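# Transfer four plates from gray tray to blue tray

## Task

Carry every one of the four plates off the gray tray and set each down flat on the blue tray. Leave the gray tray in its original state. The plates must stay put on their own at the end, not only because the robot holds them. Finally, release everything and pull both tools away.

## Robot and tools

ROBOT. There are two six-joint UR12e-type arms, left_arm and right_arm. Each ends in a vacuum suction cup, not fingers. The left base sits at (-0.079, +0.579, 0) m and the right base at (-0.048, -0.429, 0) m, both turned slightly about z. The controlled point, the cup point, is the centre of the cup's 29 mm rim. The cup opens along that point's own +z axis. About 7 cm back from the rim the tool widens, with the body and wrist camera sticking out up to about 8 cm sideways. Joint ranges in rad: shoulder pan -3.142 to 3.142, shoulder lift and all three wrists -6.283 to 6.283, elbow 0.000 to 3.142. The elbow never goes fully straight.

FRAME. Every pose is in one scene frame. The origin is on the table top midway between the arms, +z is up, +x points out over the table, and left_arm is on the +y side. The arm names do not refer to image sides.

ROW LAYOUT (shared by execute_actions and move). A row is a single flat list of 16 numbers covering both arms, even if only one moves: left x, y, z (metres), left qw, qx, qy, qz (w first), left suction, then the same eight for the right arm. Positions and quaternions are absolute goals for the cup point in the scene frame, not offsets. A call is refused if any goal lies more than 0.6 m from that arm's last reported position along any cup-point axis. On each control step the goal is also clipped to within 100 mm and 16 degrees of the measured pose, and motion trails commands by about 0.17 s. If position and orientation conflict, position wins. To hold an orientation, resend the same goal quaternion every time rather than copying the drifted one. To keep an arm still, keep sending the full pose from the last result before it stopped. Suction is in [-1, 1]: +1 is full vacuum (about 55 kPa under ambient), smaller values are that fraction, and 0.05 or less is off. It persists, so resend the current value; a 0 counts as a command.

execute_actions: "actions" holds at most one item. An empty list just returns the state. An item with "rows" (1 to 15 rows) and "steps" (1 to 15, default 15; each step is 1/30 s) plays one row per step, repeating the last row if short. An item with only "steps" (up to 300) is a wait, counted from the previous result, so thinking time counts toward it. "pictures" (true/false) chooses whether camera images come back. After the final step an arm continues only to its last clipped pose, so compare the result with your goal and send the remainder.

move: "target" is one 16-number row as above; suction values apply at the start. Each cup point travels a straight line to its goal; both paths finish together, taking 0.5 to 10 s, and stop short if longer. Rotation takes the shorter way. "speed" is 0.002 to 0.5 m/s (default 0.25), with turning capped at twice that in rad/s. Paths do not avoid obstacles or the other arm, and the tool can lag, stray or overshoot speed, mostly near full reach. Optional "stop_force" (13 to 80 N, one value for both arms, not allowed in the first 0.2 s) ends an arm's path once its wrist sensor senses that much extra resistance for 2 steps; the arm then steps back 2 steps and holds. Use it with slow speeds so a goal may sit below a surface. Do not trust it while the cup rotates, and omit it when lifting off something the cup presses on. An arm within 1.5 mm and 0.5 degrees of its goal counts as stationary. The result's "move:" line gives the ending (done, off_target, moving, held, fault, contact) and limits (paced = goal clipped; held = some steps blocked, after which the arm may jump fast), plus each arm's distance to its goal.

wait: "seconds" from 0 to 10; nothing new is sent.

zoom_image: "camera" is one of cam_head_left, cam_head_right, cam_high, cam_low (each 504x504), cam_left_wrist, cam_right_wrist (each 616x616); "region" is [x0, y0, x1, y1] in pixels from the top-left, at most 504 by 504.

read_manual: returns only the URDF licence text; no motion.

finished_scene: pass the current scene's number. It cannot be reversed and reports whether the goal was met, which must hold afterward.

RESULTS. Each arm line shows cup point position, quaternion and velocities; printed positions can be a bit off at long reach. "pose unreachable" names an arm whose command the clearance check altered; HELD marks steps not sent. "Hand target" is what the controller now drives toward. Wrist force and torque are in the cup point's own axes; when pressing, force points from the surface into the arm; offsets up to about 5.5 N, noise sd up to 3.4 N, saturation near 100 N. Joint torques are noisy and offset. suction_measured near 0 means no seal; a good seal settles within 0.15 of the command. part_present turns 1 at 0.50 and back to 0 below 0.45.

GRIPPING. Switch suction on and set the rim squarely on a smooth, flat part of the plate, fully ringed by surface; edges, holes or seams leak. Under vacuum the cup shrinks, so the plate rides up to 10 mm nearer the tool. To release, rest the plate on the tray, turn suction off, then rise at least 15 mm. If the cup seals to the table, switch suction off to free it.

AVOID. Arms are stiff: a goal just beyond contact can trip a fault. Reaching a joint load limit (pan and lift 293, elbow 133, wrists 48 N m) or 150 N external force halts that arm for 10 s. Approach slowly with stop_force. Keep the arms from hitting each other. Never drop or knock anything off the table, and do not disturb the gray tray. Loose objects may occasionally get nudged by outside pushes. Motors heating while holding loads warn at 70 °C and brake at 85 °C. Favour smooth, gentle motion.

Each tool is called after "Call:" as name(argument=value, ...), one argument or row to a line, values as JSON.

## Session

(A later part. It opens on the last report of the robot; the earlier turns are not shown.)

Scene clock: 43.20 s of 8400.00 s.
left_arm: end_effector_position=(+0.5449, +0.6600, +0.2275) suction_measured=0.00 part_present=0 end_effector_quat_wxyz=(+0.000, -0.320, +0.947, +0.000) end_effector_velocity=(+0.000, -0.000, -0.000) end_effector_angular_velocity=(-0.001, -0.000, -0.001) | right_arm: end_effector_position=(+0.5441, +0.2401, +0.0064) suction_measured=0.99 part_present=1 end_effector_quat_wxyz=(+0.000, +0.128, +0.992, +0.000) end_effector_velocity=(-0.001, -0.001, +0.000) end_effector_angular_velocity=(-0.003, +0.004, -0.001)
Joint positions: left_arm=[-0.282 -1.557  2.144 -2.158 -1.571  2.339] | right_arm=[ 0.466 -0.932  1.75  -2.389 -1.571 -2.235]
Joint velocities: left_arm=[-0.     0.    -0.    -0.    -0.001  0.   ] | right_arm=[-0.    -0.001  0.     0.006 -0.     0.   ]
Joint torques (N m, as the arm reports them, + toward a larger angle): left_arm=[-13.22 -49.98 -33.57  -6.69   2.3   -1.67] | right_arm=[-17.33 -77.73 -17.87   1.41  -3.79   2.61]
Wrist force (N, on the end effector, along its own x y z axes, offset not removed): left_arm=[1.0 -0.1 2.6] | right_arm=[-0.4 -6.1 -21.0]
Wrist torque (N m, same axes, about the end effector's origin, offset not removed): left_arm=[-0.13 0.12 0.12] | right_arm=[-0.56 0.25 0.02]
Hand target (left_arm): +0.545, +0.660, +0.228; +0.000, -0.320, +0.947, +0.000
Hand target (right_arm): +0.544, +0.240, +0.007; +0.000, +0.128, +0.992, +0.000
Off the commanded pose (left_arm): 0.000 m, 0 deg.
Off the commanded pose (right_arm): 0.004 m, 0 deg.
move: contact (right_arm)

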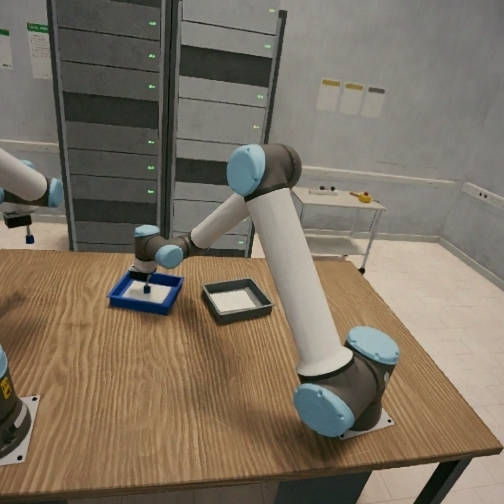

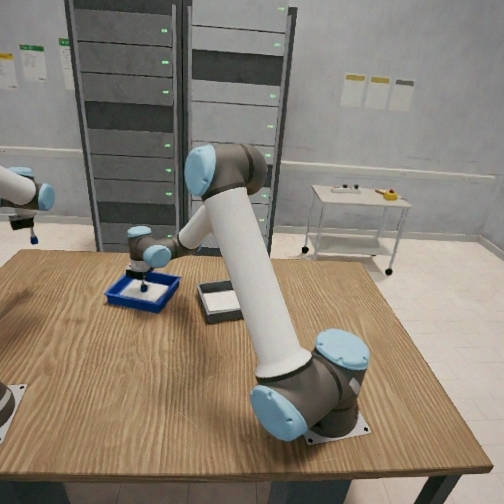

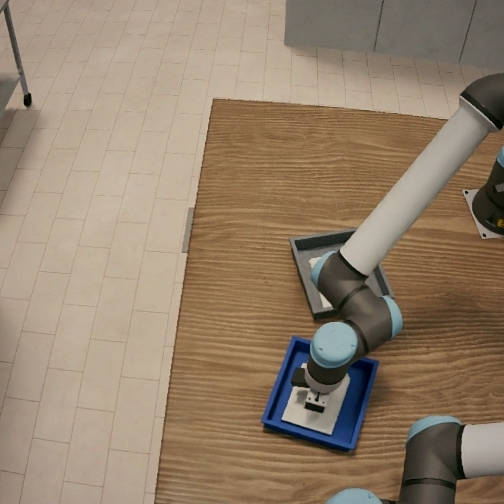

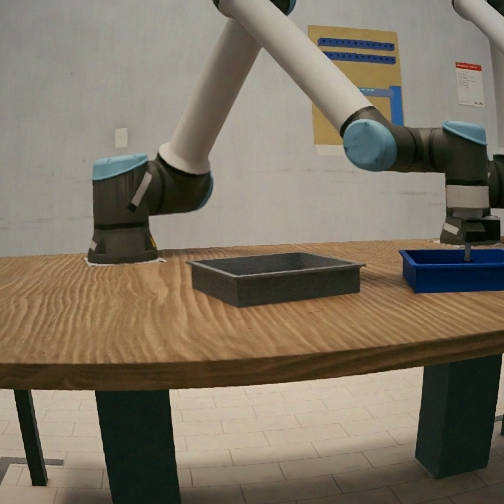

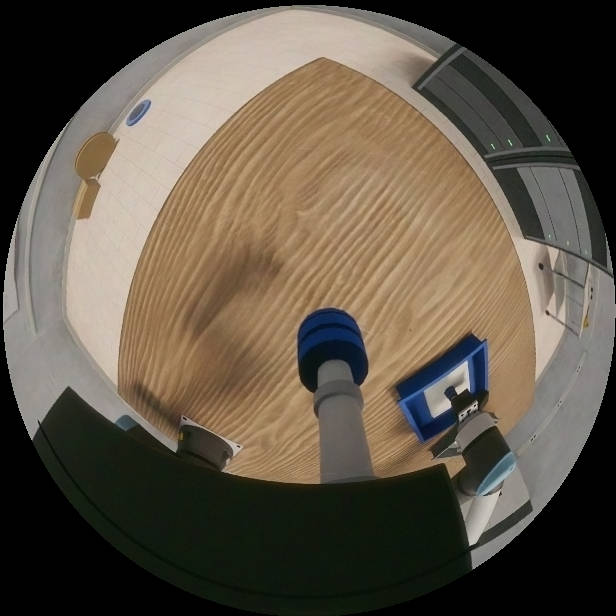

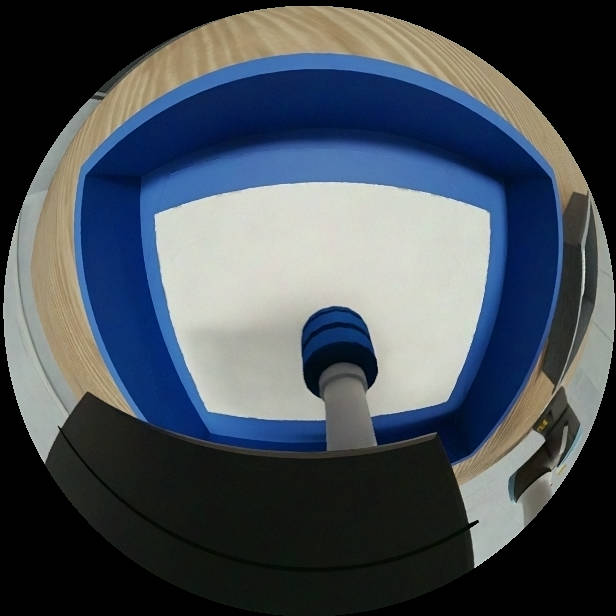

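Call:
move(
  target=[0.5449,0.66,0.2275,0,-0.320,0.947,0,0, 0.544,0.240,0.075,0,0.128,0.9918,0,0],
  speed=0.2,
)

Call:
move(
  target=[0.5449,0.66,0.2275,0,-0.320,0.947,0,0, 0.489,-0.113,0.075,0,-0.139,0.990,0,0],
  speed=0.4,
)

Call:
move(
  target=[0.5449,0.66,0.2275,0,-0.320,0.947,0,0, 0.489,-0.113,0.0105,0,-0.139,0.990,0,1],
  speed=0.1,
)

Scene clock: 46.57 s of 8400.00 s.
left_arm: end_effector_position=(+0.5449, +0.6600, +0.2275) suction_measured=0.00 part_present=0 end_effector_quat_wxyz=(+0.000, -0.320, +0.947, +0.000) end_effector_velocity=(-0.000, -0.000, -0.000) end_effector_angular_velocity=(-0.000, +0.000, +0.001) | right_arm: end_effector_position=(+0.5439, +0.2400, +0.0747) suction_measured=0.00 part_present=0 end_effector_quat_wxyz=(+0.000, +0.128, +0.992, +0.000) end_effector_velocity=(+0.000, +0.000, +0.002) end_effector_angular_velocity=(+0.000, +0.001, -0.002)
Joint positions: left_arm=[-0.282 -1.557  2.144 -2.158 -1.571  2.339] | right_arm=[ 0.466 -1.011  1.729 -2.289 -1.571 -2.235]
Joint velocities: left_arm=[-0.    -0.    -0.     0.    -0.    -0.001] | right_arm=[-0.    -0.002 -0.002  0.004  0.001  0.002]
Joint torques (N m, as the arm reports them, + toward a larger angle): left_arm=[-11.26 -48.37 -35.22  -6.82   2.11  -0.69] | right_arm=[-12.31 -96.41 -42.77  -0.01  -2.23  -1.71]
Wrist force (N, on the end effector, along its own x y z axes, offset not removed): left_arm=[3.1 -2.2 4.0] | right_arm=[0.3 0.6 1.1]
Wrist torque (N m, same axes, about the end effector's origin, offset not removed): left_arm=[-0.47 -0.15 0.10] | right_arm=[-0.19 -0.19 0.02]
Hand target (left_arm): +0.545, +0.660, +0.228; +0.000, -0.320, +0.947, +0.000
Hand target (right_arm): +0.544, +0.240, +0.075; +0.000, +0.128, +0.992, +0.000
Off the commanded pose (left_arm): 0.000 m, 0 deg.
Off the commanded pose (right_arm): 0.000 m, 0 deg.
move: done

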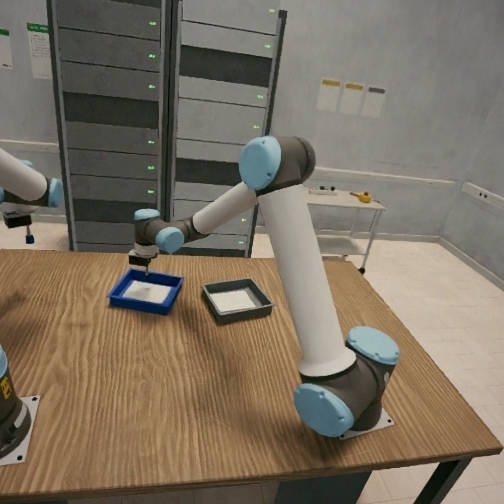

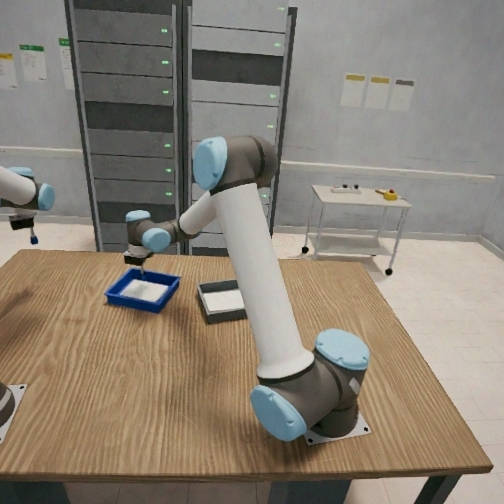

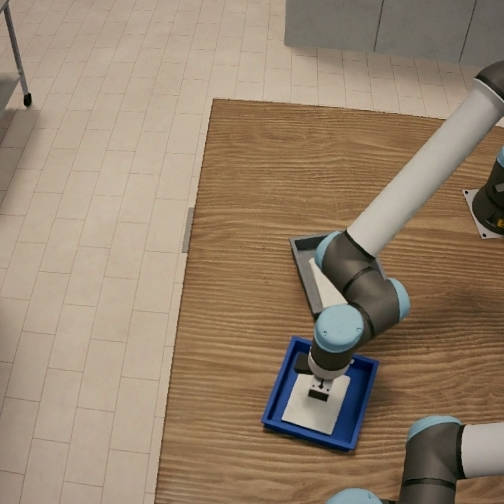

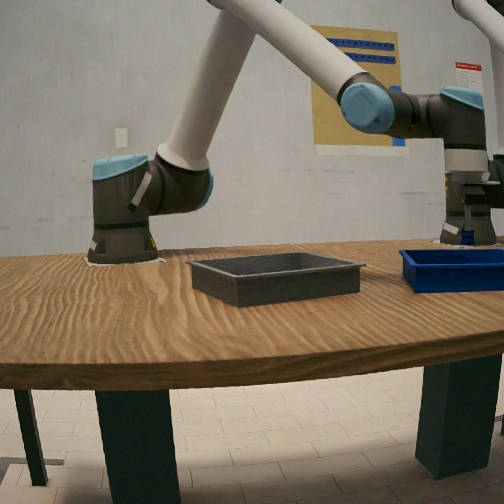

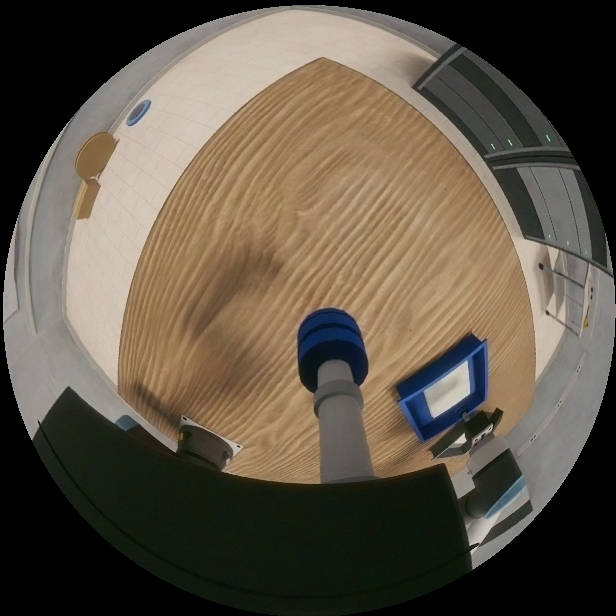

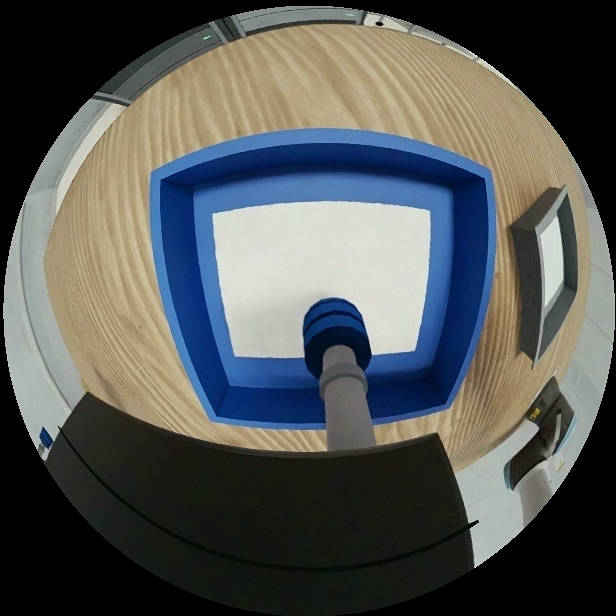

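Scene clock: 48.30 s of 8400.00 s.
left_arm: end_effector_position=(+0.5449, +0.6600, +0.2275) suction_measured=0.00 part_present=0 end_effector_quat_wxyz=(+0.000, -0.320, +0.947, +0.000) end_effector_velocity=(+0.000, -0.000, +0.000) end_effector_angular_velocity=(+0.000, +0.000, -0.000) | right_arm: end_effector_position=(+0.4892, -0.1128, +0.0748) suction_measured=0.00 part_present=0 end_effector_quat_wxyz=(-0.000, -0.139, +0.990, -0.000) end_effector_velocity=(-0.001, -0.003, +0.000) end_effector_angular_velocity=(-0.000, +0.001, +0.004)
Joint positions: left_arm=[-0.282 -1.557  2.144 -2.158 -1.571  2.339] | right_arm=[ 0.065 -1.353  2.274 -2.491 -1.571 -3.171]
Joint velocities: left_arm=[-0.  0. -0.  0.  0.  0.] | right_arm=[-0.005 -0.003  0.004  0.001 -0.    -0.008]
Joint torques (N m, as the arm reports them, + toward a larger angle): left_arm=[-12.04 -48.49 -34.15  -6.36   1.72  -1.47] | right_arm=[-20.25 -61.75 -19.76  -6.53   4.26  -1.82]
Wrist force (N, on the end effector, along its own x y z axes, offset not removed): left_arm=[2.0 -1.0 4.0] | right_arm=[1.1 1.2 0.7]
Wrist torque (N m, same axes, about the end effector's origin, offset not removed): left_arm=[-0.18 -0.01 0.10] | right_arm=[-0.14 -0.26 0.05]
Hand target (left_arm): +0.545, +0.660, +0.228; +0.000, -0.320, +0.947, +0.000
Hand target (right_arm): +0.489, -0.113, +0.075; -0.000, -0.139, +0.990, -0.000
Off the commanded pose (left_arm): 0.000 m, 0 deg.
Off the commanded pose (right_arm): 0.000 m, 0 deg.
move: done

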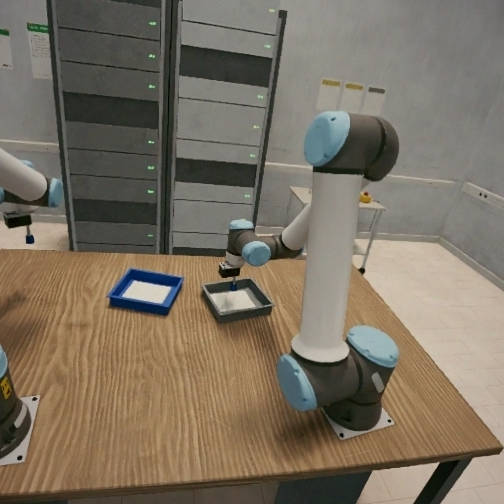

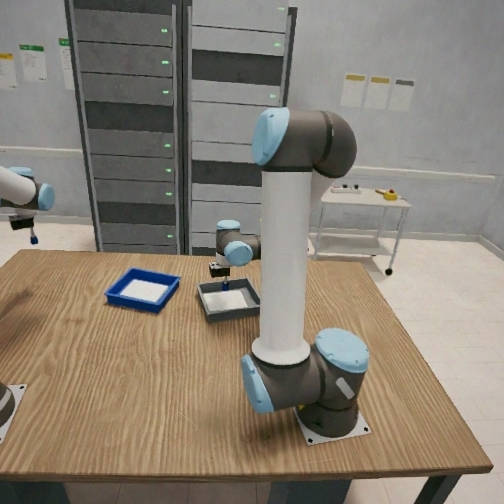

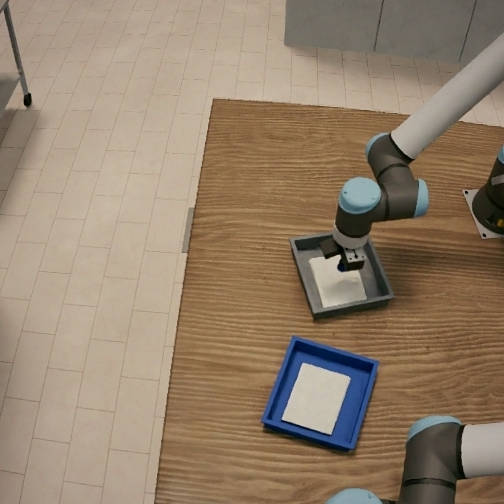

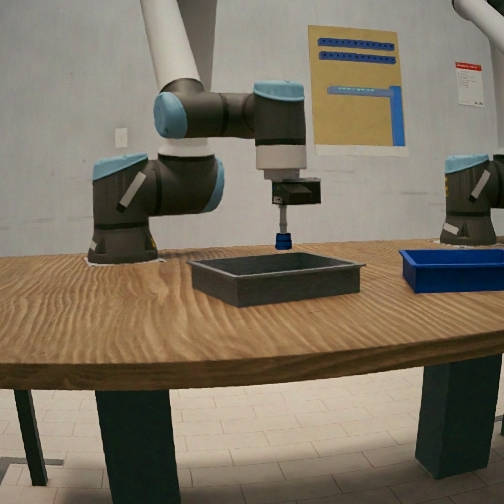

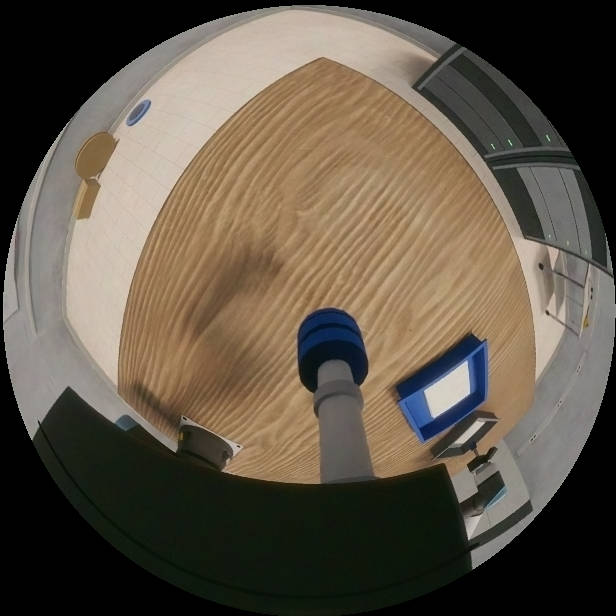

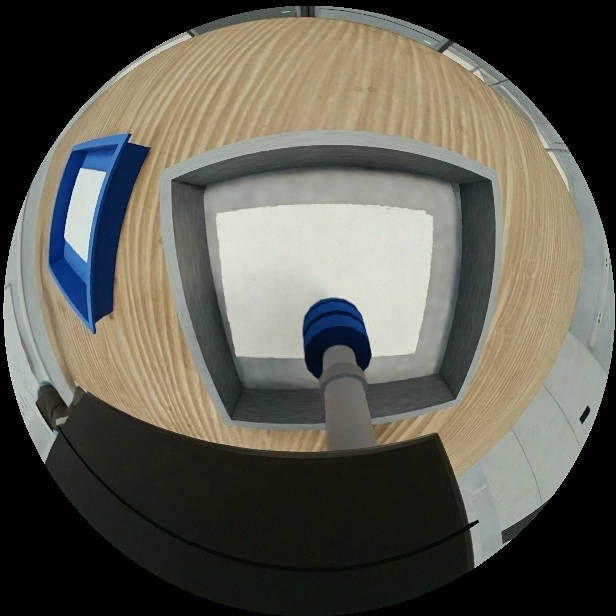

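Scene clock: 49.50 s of 8400.00 s.
left_arm: end_effector_position=(+0.5449, +0.6600, +0.2275) suction_measured=0.00 part_present=0 end_effector_quat_wxyz=(+0.000, -0.320, +0.947, +0.000) end_effector_velocity=(+0.001, +0.000, +0.000) end_effector_angular_velocity=(+0.001, -0.000, -0.000) | right_arm: end_effector_position=(+0.4891, -0.1130, +0.0108) suction_measured=0.61 part_present=1 end_effector_quat_wxyz=(-0.000, -0.139, +0.990, -0.000) end_effector_velocity=(+0.000, +0.000, -0.002) end_effector_angular_velocity=(-0.000, -0.001, +0.002)
Joint positions: left_arm=[-0.282 -1.557  2.144 -2.158 -1.571  2.339] | right_arm=[ 0.064 -1.237  2.301 -2.635 -1.571 -3.172]
Joint velocities: left_arm=[-0.     0.    -0.001  0.     0.001  0.   ] | right_arm=[ 0.     0.005  0.001 -0.007 -0.    -0.002]
Joint torques (N m, as the arm reports them, + toward a larger angle): left_arm=[-10.41 -49.93 -34.81  -6.15   1.71  -0.83] | right_arm=[ -2.73 -35.66 -15.4   -6.95   4.19  -0.61]
Wrist force (N, on the end effector, along its own x y z axes, offset not removed): left_arm=[3.0 0.0 2.3] | right_arm=[-0.3 -0.4 3.4]
Wrist torque (N m, same axes, about the end effector's origin, offset not removed): left_arm=[-0.06 -0.12 0.03] | right_arm=[-0.21 -0.13 0.01]
Hand target (left_arm): +0.545, +0.660, +0.228; +0.000, -0.320, +0.947, +0.000
Hand target (right_arm): +0.489, -0.113, +0.010; -0.000, -0.139, +0.990, -0.000
Off the commanded pose (left_arm): 0.000 m, 0 deg.
Off the commanded pose (right_arm): 0.000 m, 0 deg.
move: done

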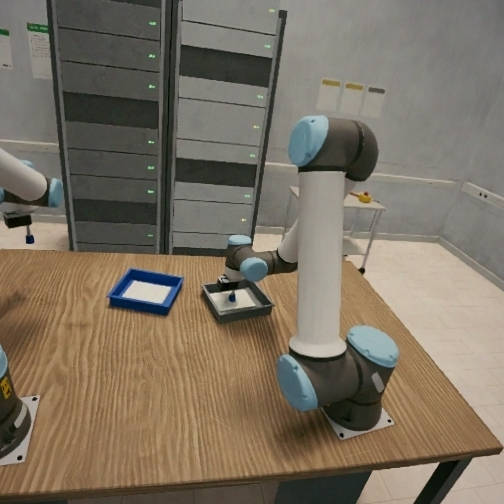

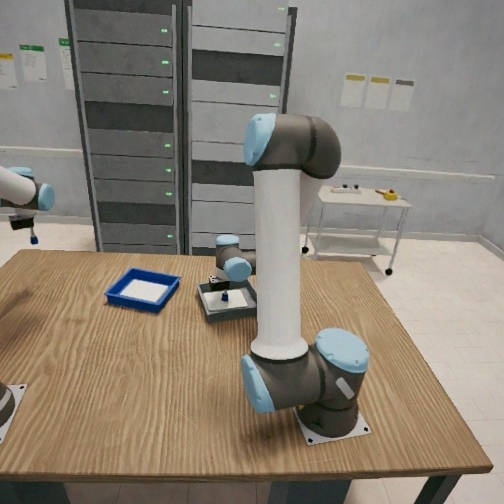

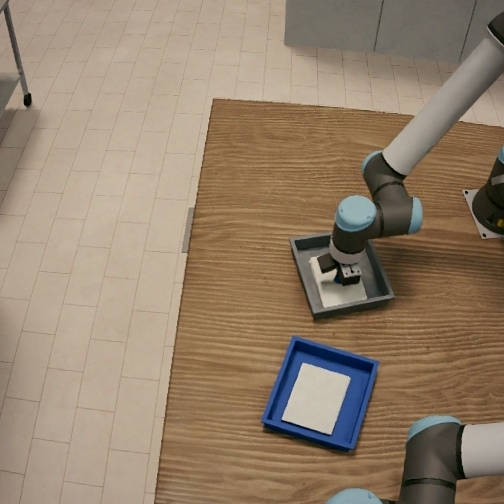

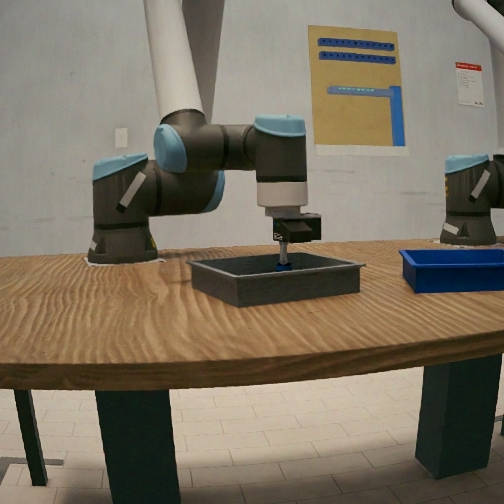

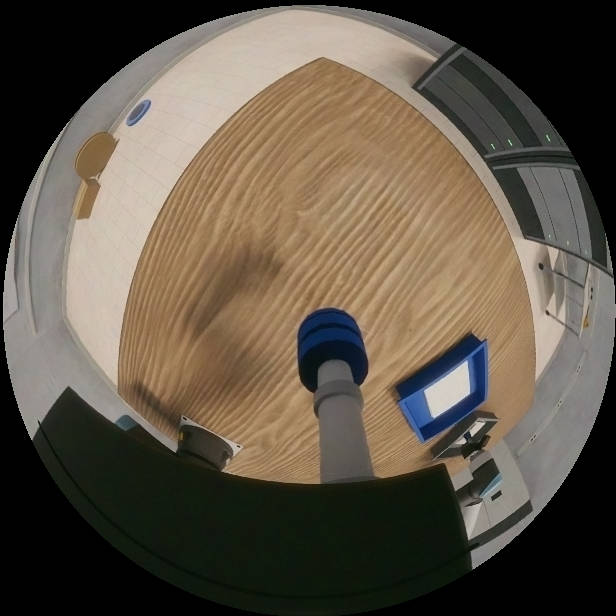

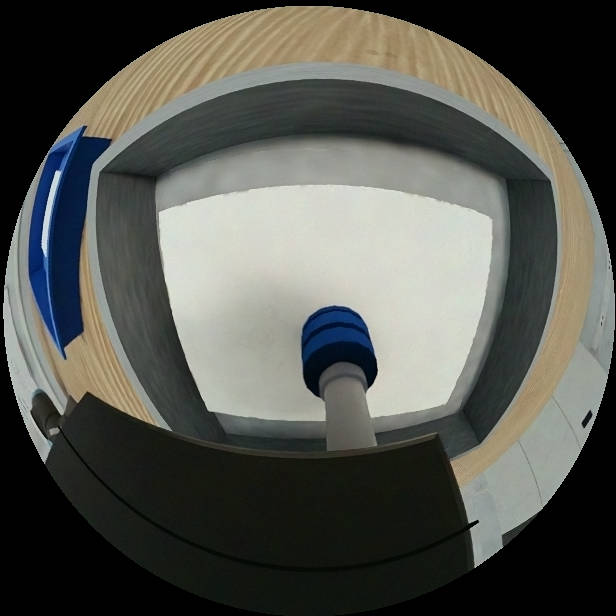

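Call:
move(
  target=[0.5449,0.66,0.2275,0,-0.320,0.947,0,0, 0.489,-0.113,0.075,0,-0.139,0.990,0,1],
  speed=0.13,
)

Call:
move(
  target=[0.5449,0.66,0.2275,0,-0.320,0.947,0,0, 0.544,0.240,0.075,0,0.128,0.9918,0,1],
  speed=0.4,
)

Scene clock: 51.20 s of 8400.00 s.
left_arm: end_effector_position=(+0.5449, +0.6600, +0.2275) suction_measured=0.00 part_present=0 end_effector_quat_wxyz=(+0.000, -0.320, +0.947, +0.000) end_effector_velocity=(+0.000, -0.000, -0.000) end_effector_angular_velocity=(-0.000, +0.001, +0.000) | right_arm: end_effector_position=(+0.4889, -0.1129, +0.0747) suction_measured=0.98 part_present=1 end_effector_quat_wxyz=(+0.000, -0.139, +0.990, +0.000) end_effector_velocity=(-0.000, -0.001, +0.002) end_effector_angular_velocity=(-0.001, +0.001, -0.000)
Joint positions: left_arm=[-0.282 -1.557  2.144 -2.158 -1.571  2.339] | right_arm=[ 0.064 -1.353  2.275 -2.492 -1.571 -3.172]
Joint velocities: left_arm=[ 0.  0. -0.  0. -0. -0.] | right_arm=[-0.    -0.004 -0.001  0.007 -0.001 -0.   ]
Joint torques (N m, as the arm reports them, + toward a larger angle): left_arm=[-11.1  -49.99 -34.59  -6.54   1.73  -1.88] | right_arm=[-19.84 -64.33 -40.27  -0.24   3.74  -1.55]
Wrist force (N, on the end effector, along its own x y z axes, offset not removed): left_arm=[2.5 -1.1 5.8] | right_arm=[0.8 -1.8 1.8]
Wrist torque (N m, same axes, about the end effector's origin, offset not removed): left_arm=[-0.28 0.00 0.06] | right_arm=[-0.56 -0.23 0.06]
Hand target (left_arm): +0.545, +0.660, +0.228; +0.000, -0.320, +0.947, +0.000
Hand target (right_arm): +0.489, -0.113, +0.075; +0.000, -0.139, +0.990, +0.000
Off the commanded pose (left_arm): 0.000 m, 0 deg.
Off the commanded pose (right_arm): 0.000 m, 0 deg.
move: done

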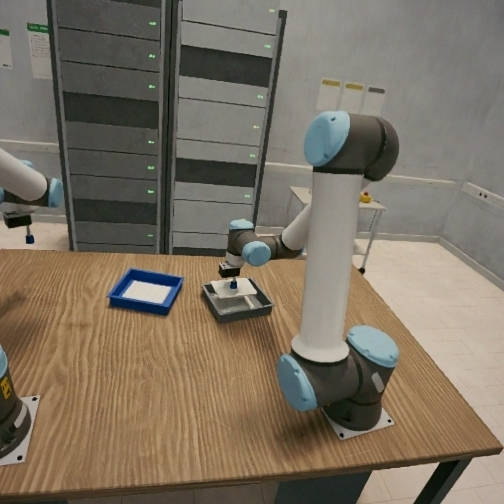

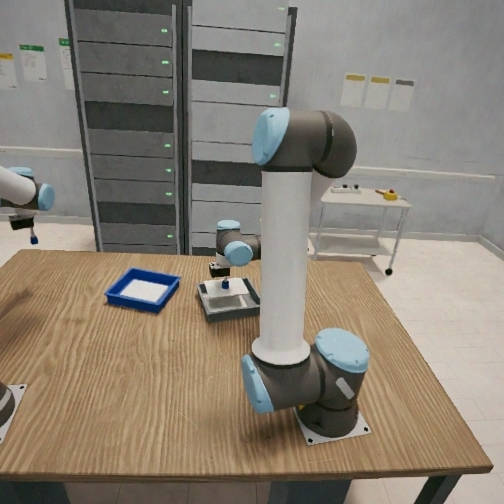

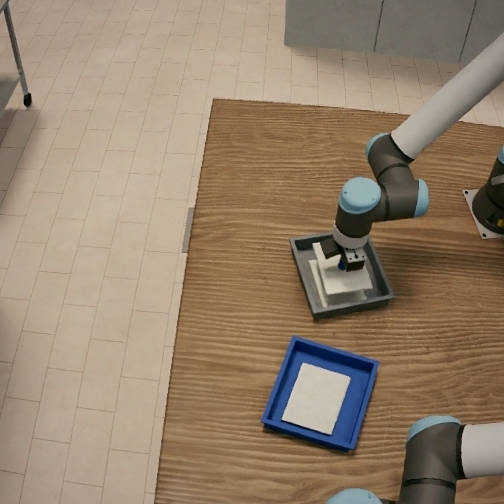

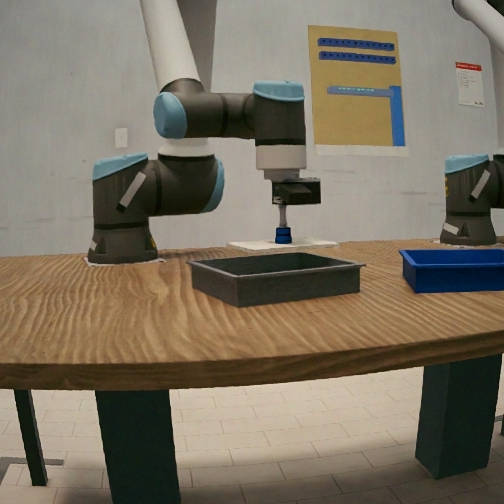

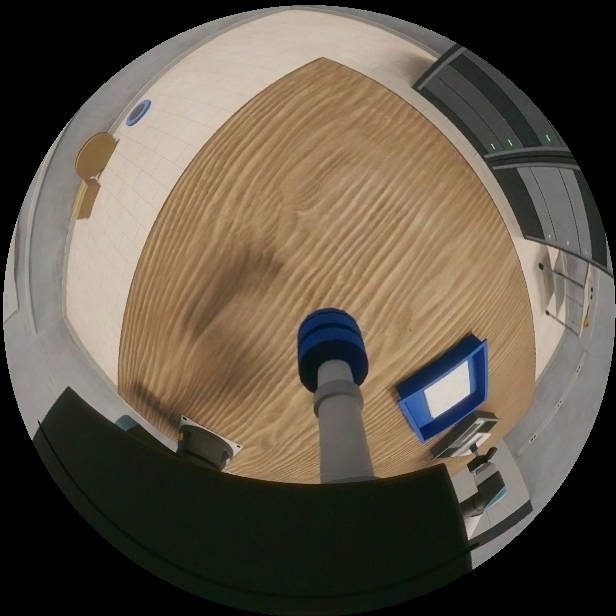

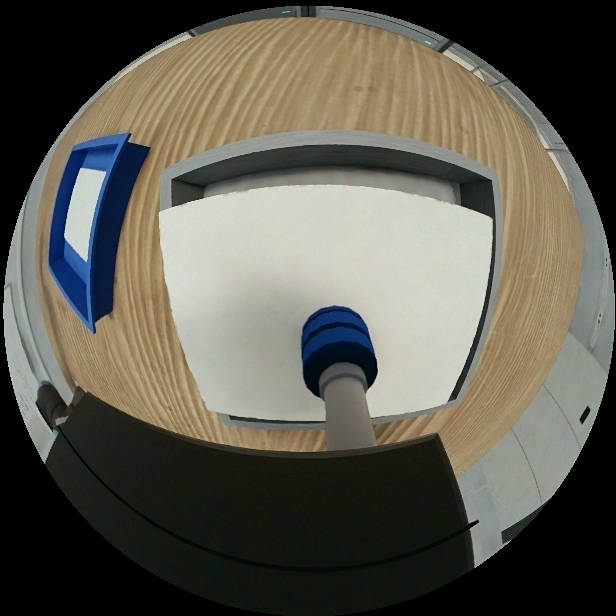

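Scene clock: 52.93 s of 8400.00 s.
left_arm: end_effector_position=(+0.5449, +0.6600, +0.2275) suction_measured=0.00 part_present=0 end_effector_quat_wxyz=(+0.000, -0.320, +0.947, +0.000) end_effector_velocity=(+0.000, -0.000, +0.000) end_effector_angular_velocity=(-0.000, -0.000, -0.000) | right_arm: end_effector_position=(+0.5437, +0.2399, +0.0752) suction_measured=0.99 part_present=1 end_effector_quat_wxyz=(+0.000, +0.128, +0.992, +0.000) end_effector_velocity=(+0.001, +0.002, +0.000) end_effector_angular_velocity=(-0.002, -0.000, -0.004)
Joint positions: left_arm=[-0.282 -1.557  2.144 -2.158 -1.571  2.339] | right_arm=[ 0.466 -1.012  1.729 -2.289 -1.571 -2.235]
Joint velocities: left_arm=[ 0.     0.    -0.001 -0.    -0.     0.   ] | right_arm=[ 0.002  0.003 -0.006  0.004 -0.002  0.006]
Joint torques (N m, as the arm reports them, + toward a larger angle): left_arm=[-13.78 -47.93 -35.63  -6.3    1.14  -1.39] | right_arm=[ 15.96 -64.09 -43.73   0.    -4.05   2.48]
Wrist force (N, on the end effector, along its own x y z axes, offset not removed): left_arm=[4.6 0.9 2.8] | right_arm=[-3.5 -0.3 2.4]
Wrist torque (N m, same axes, about the end effector's origin, offset not removed): left_arm=[0.02 -0.37 -0.01] | right_arm=[-0.33 0.30 -0.01]
Hand target (left_arm): +0.545, +0.660, +0.228; +0.000, -0.320, +0.947, +0.000
Hand target (right_arm): +0.544, +0.240, +0.075; +0.000, +0.128, +0.992, +0.000
Off the commanded pose (left_arm): 0.000 m, 0 deg.
Off the commanded pose (right_arm): 0.000 m, 0 deg.
move: done

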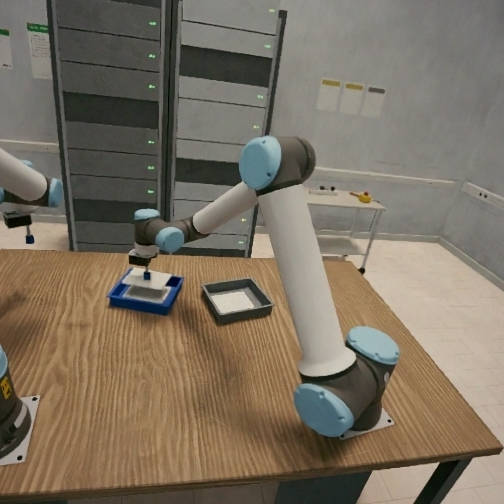

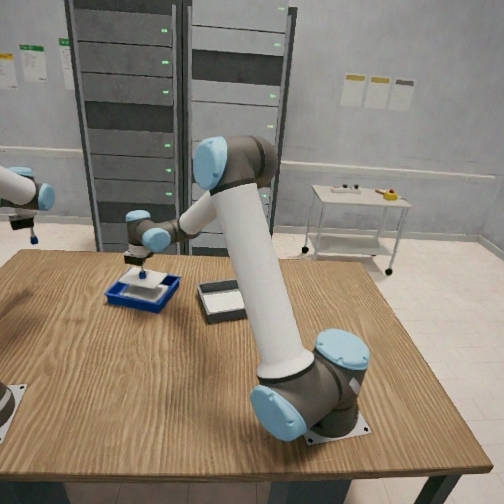

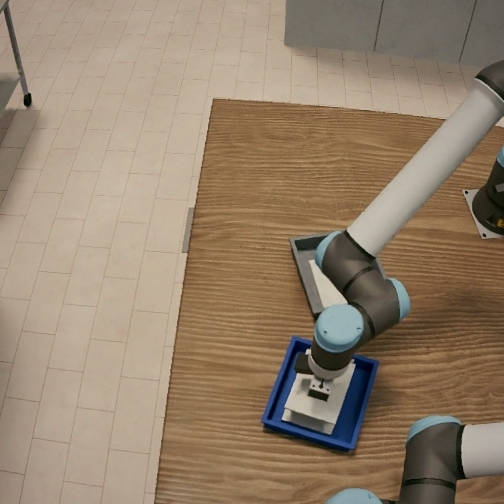

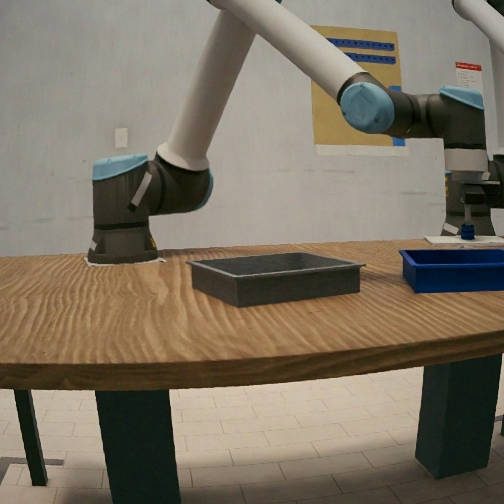

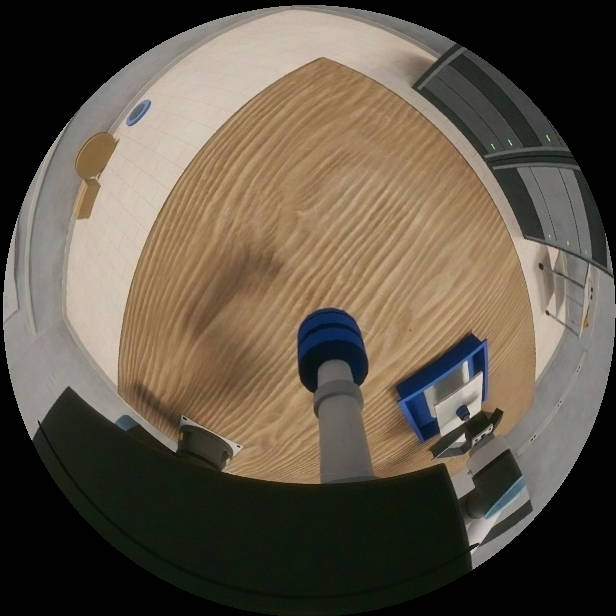

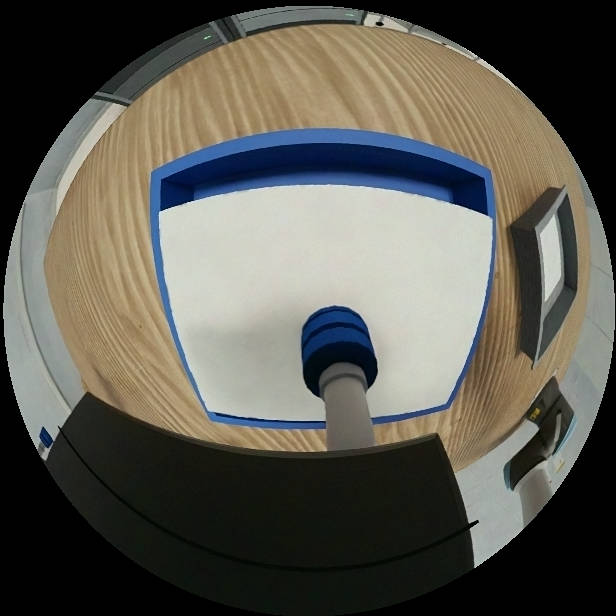

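Call:
move(
  target=[0.5449,0.66,0.2275,0,-0.320,0.947,0,0, 0.544,0.240,0.0129,0,0.128,0.9918,0,1],
  speed=0.08,
)

Scene clock: 54.57 s of 8400.00 s.
left_arm: end_effector_position=(+0.5449, +0.6600, +0.2275) suction_measured=0.00 part_present=0 end_effector_quat_wxyz=(+0.000, -0.320, +0.947, +0.000) end_effector_velocity=(+0.001, +0.000, +0.001) end_effector_angular_velocity=(+0.000, -0.002, -0.000) | right_arm: end_effector_position=(+0.5440, +0.2400, +0.0132) suction_measured=0.98 part_present=1 end_effector_quat_wxyz=(-0.000, +0.128, +0.992, -0.000) end_effector_velocity=(+0.000, -0.000, -0.002) end_effector_angular_velocity=(-0.000, -0.001, -0.000)
Joint positions: left_arm=[-0.282 -1.557  2.144 -2.158 -1.571  2.339] | right_arm=[ 0.466 -0.94   1.749 -2.379 -1.571 -2.235]
Joint velocities: left_arm=[ 0.    -0.    -0.001 -0.     0.     0.   ] | right_arm=[ 0.     0.003  0.001 -0.004 -0.001  0.   ]
Joint torques (N m, as the arm reports them, + toward a larger angle): left_arm=[-11.03 -50.32 -34.94  -6.85   1.48  -1.01] | right_arm=[-18.66 -67.98 -24.    -7.26  -3.88  -1.26]
Wrist force (N, on the end effector, along its own x y z axes, offset not removed): left_arm=[2.7 -1.5 2.0] | right_arm=[-0.2 -2.7 2.9]
Wrist torque (N m, same axes, about the end effector's origin, offset not removed): left_arm=[-0.30 -0.08 0.15] | right_arm=[-0.65 -0.13 0.03]
Hand target (left_arm): +0.545, +0.660, +0.228; +0.000, -0.320, +0.947, +0.000
Hand target (right_arm): +0.544, +0.240, +0.013; -0.000, +0.128, +0.992, -0.000
Off the commanded pose (left_arm): 0.000 m, 0 deg.
Off the commanded pose (right_arm): 0.000 m, 0 deg.
move: done

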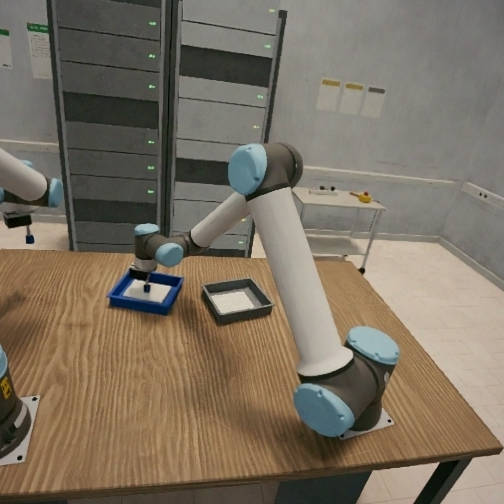

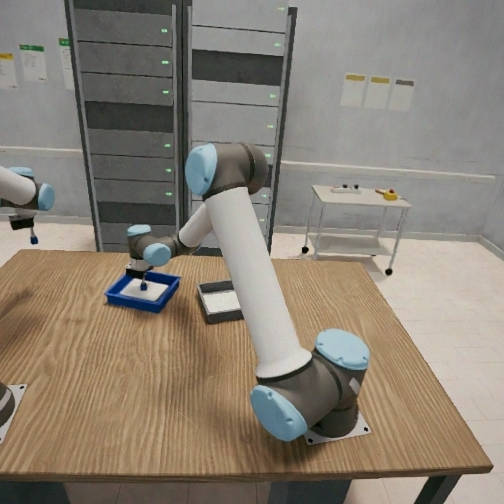

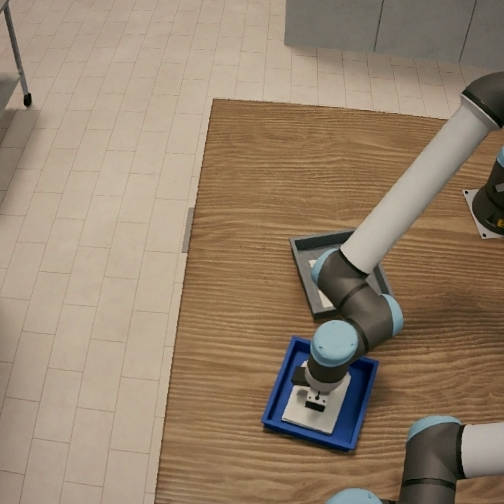

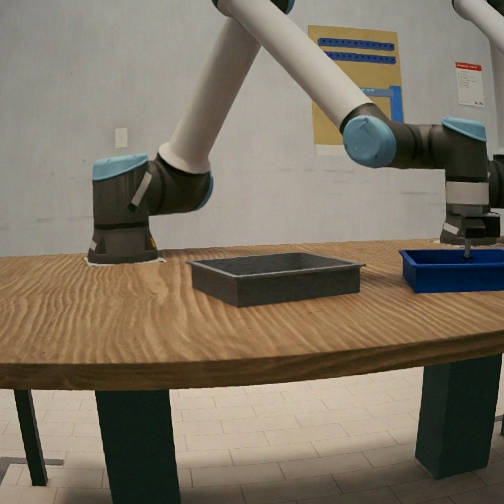

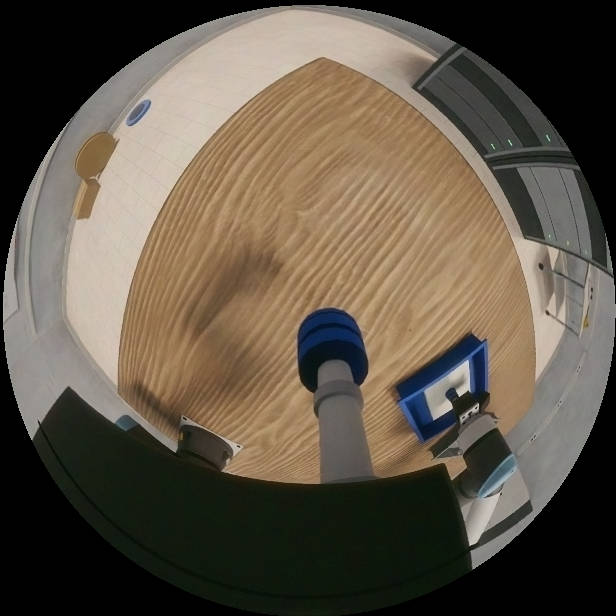

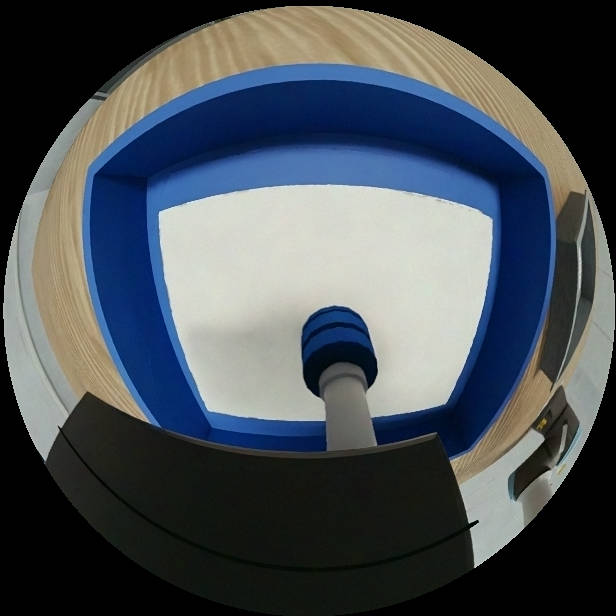

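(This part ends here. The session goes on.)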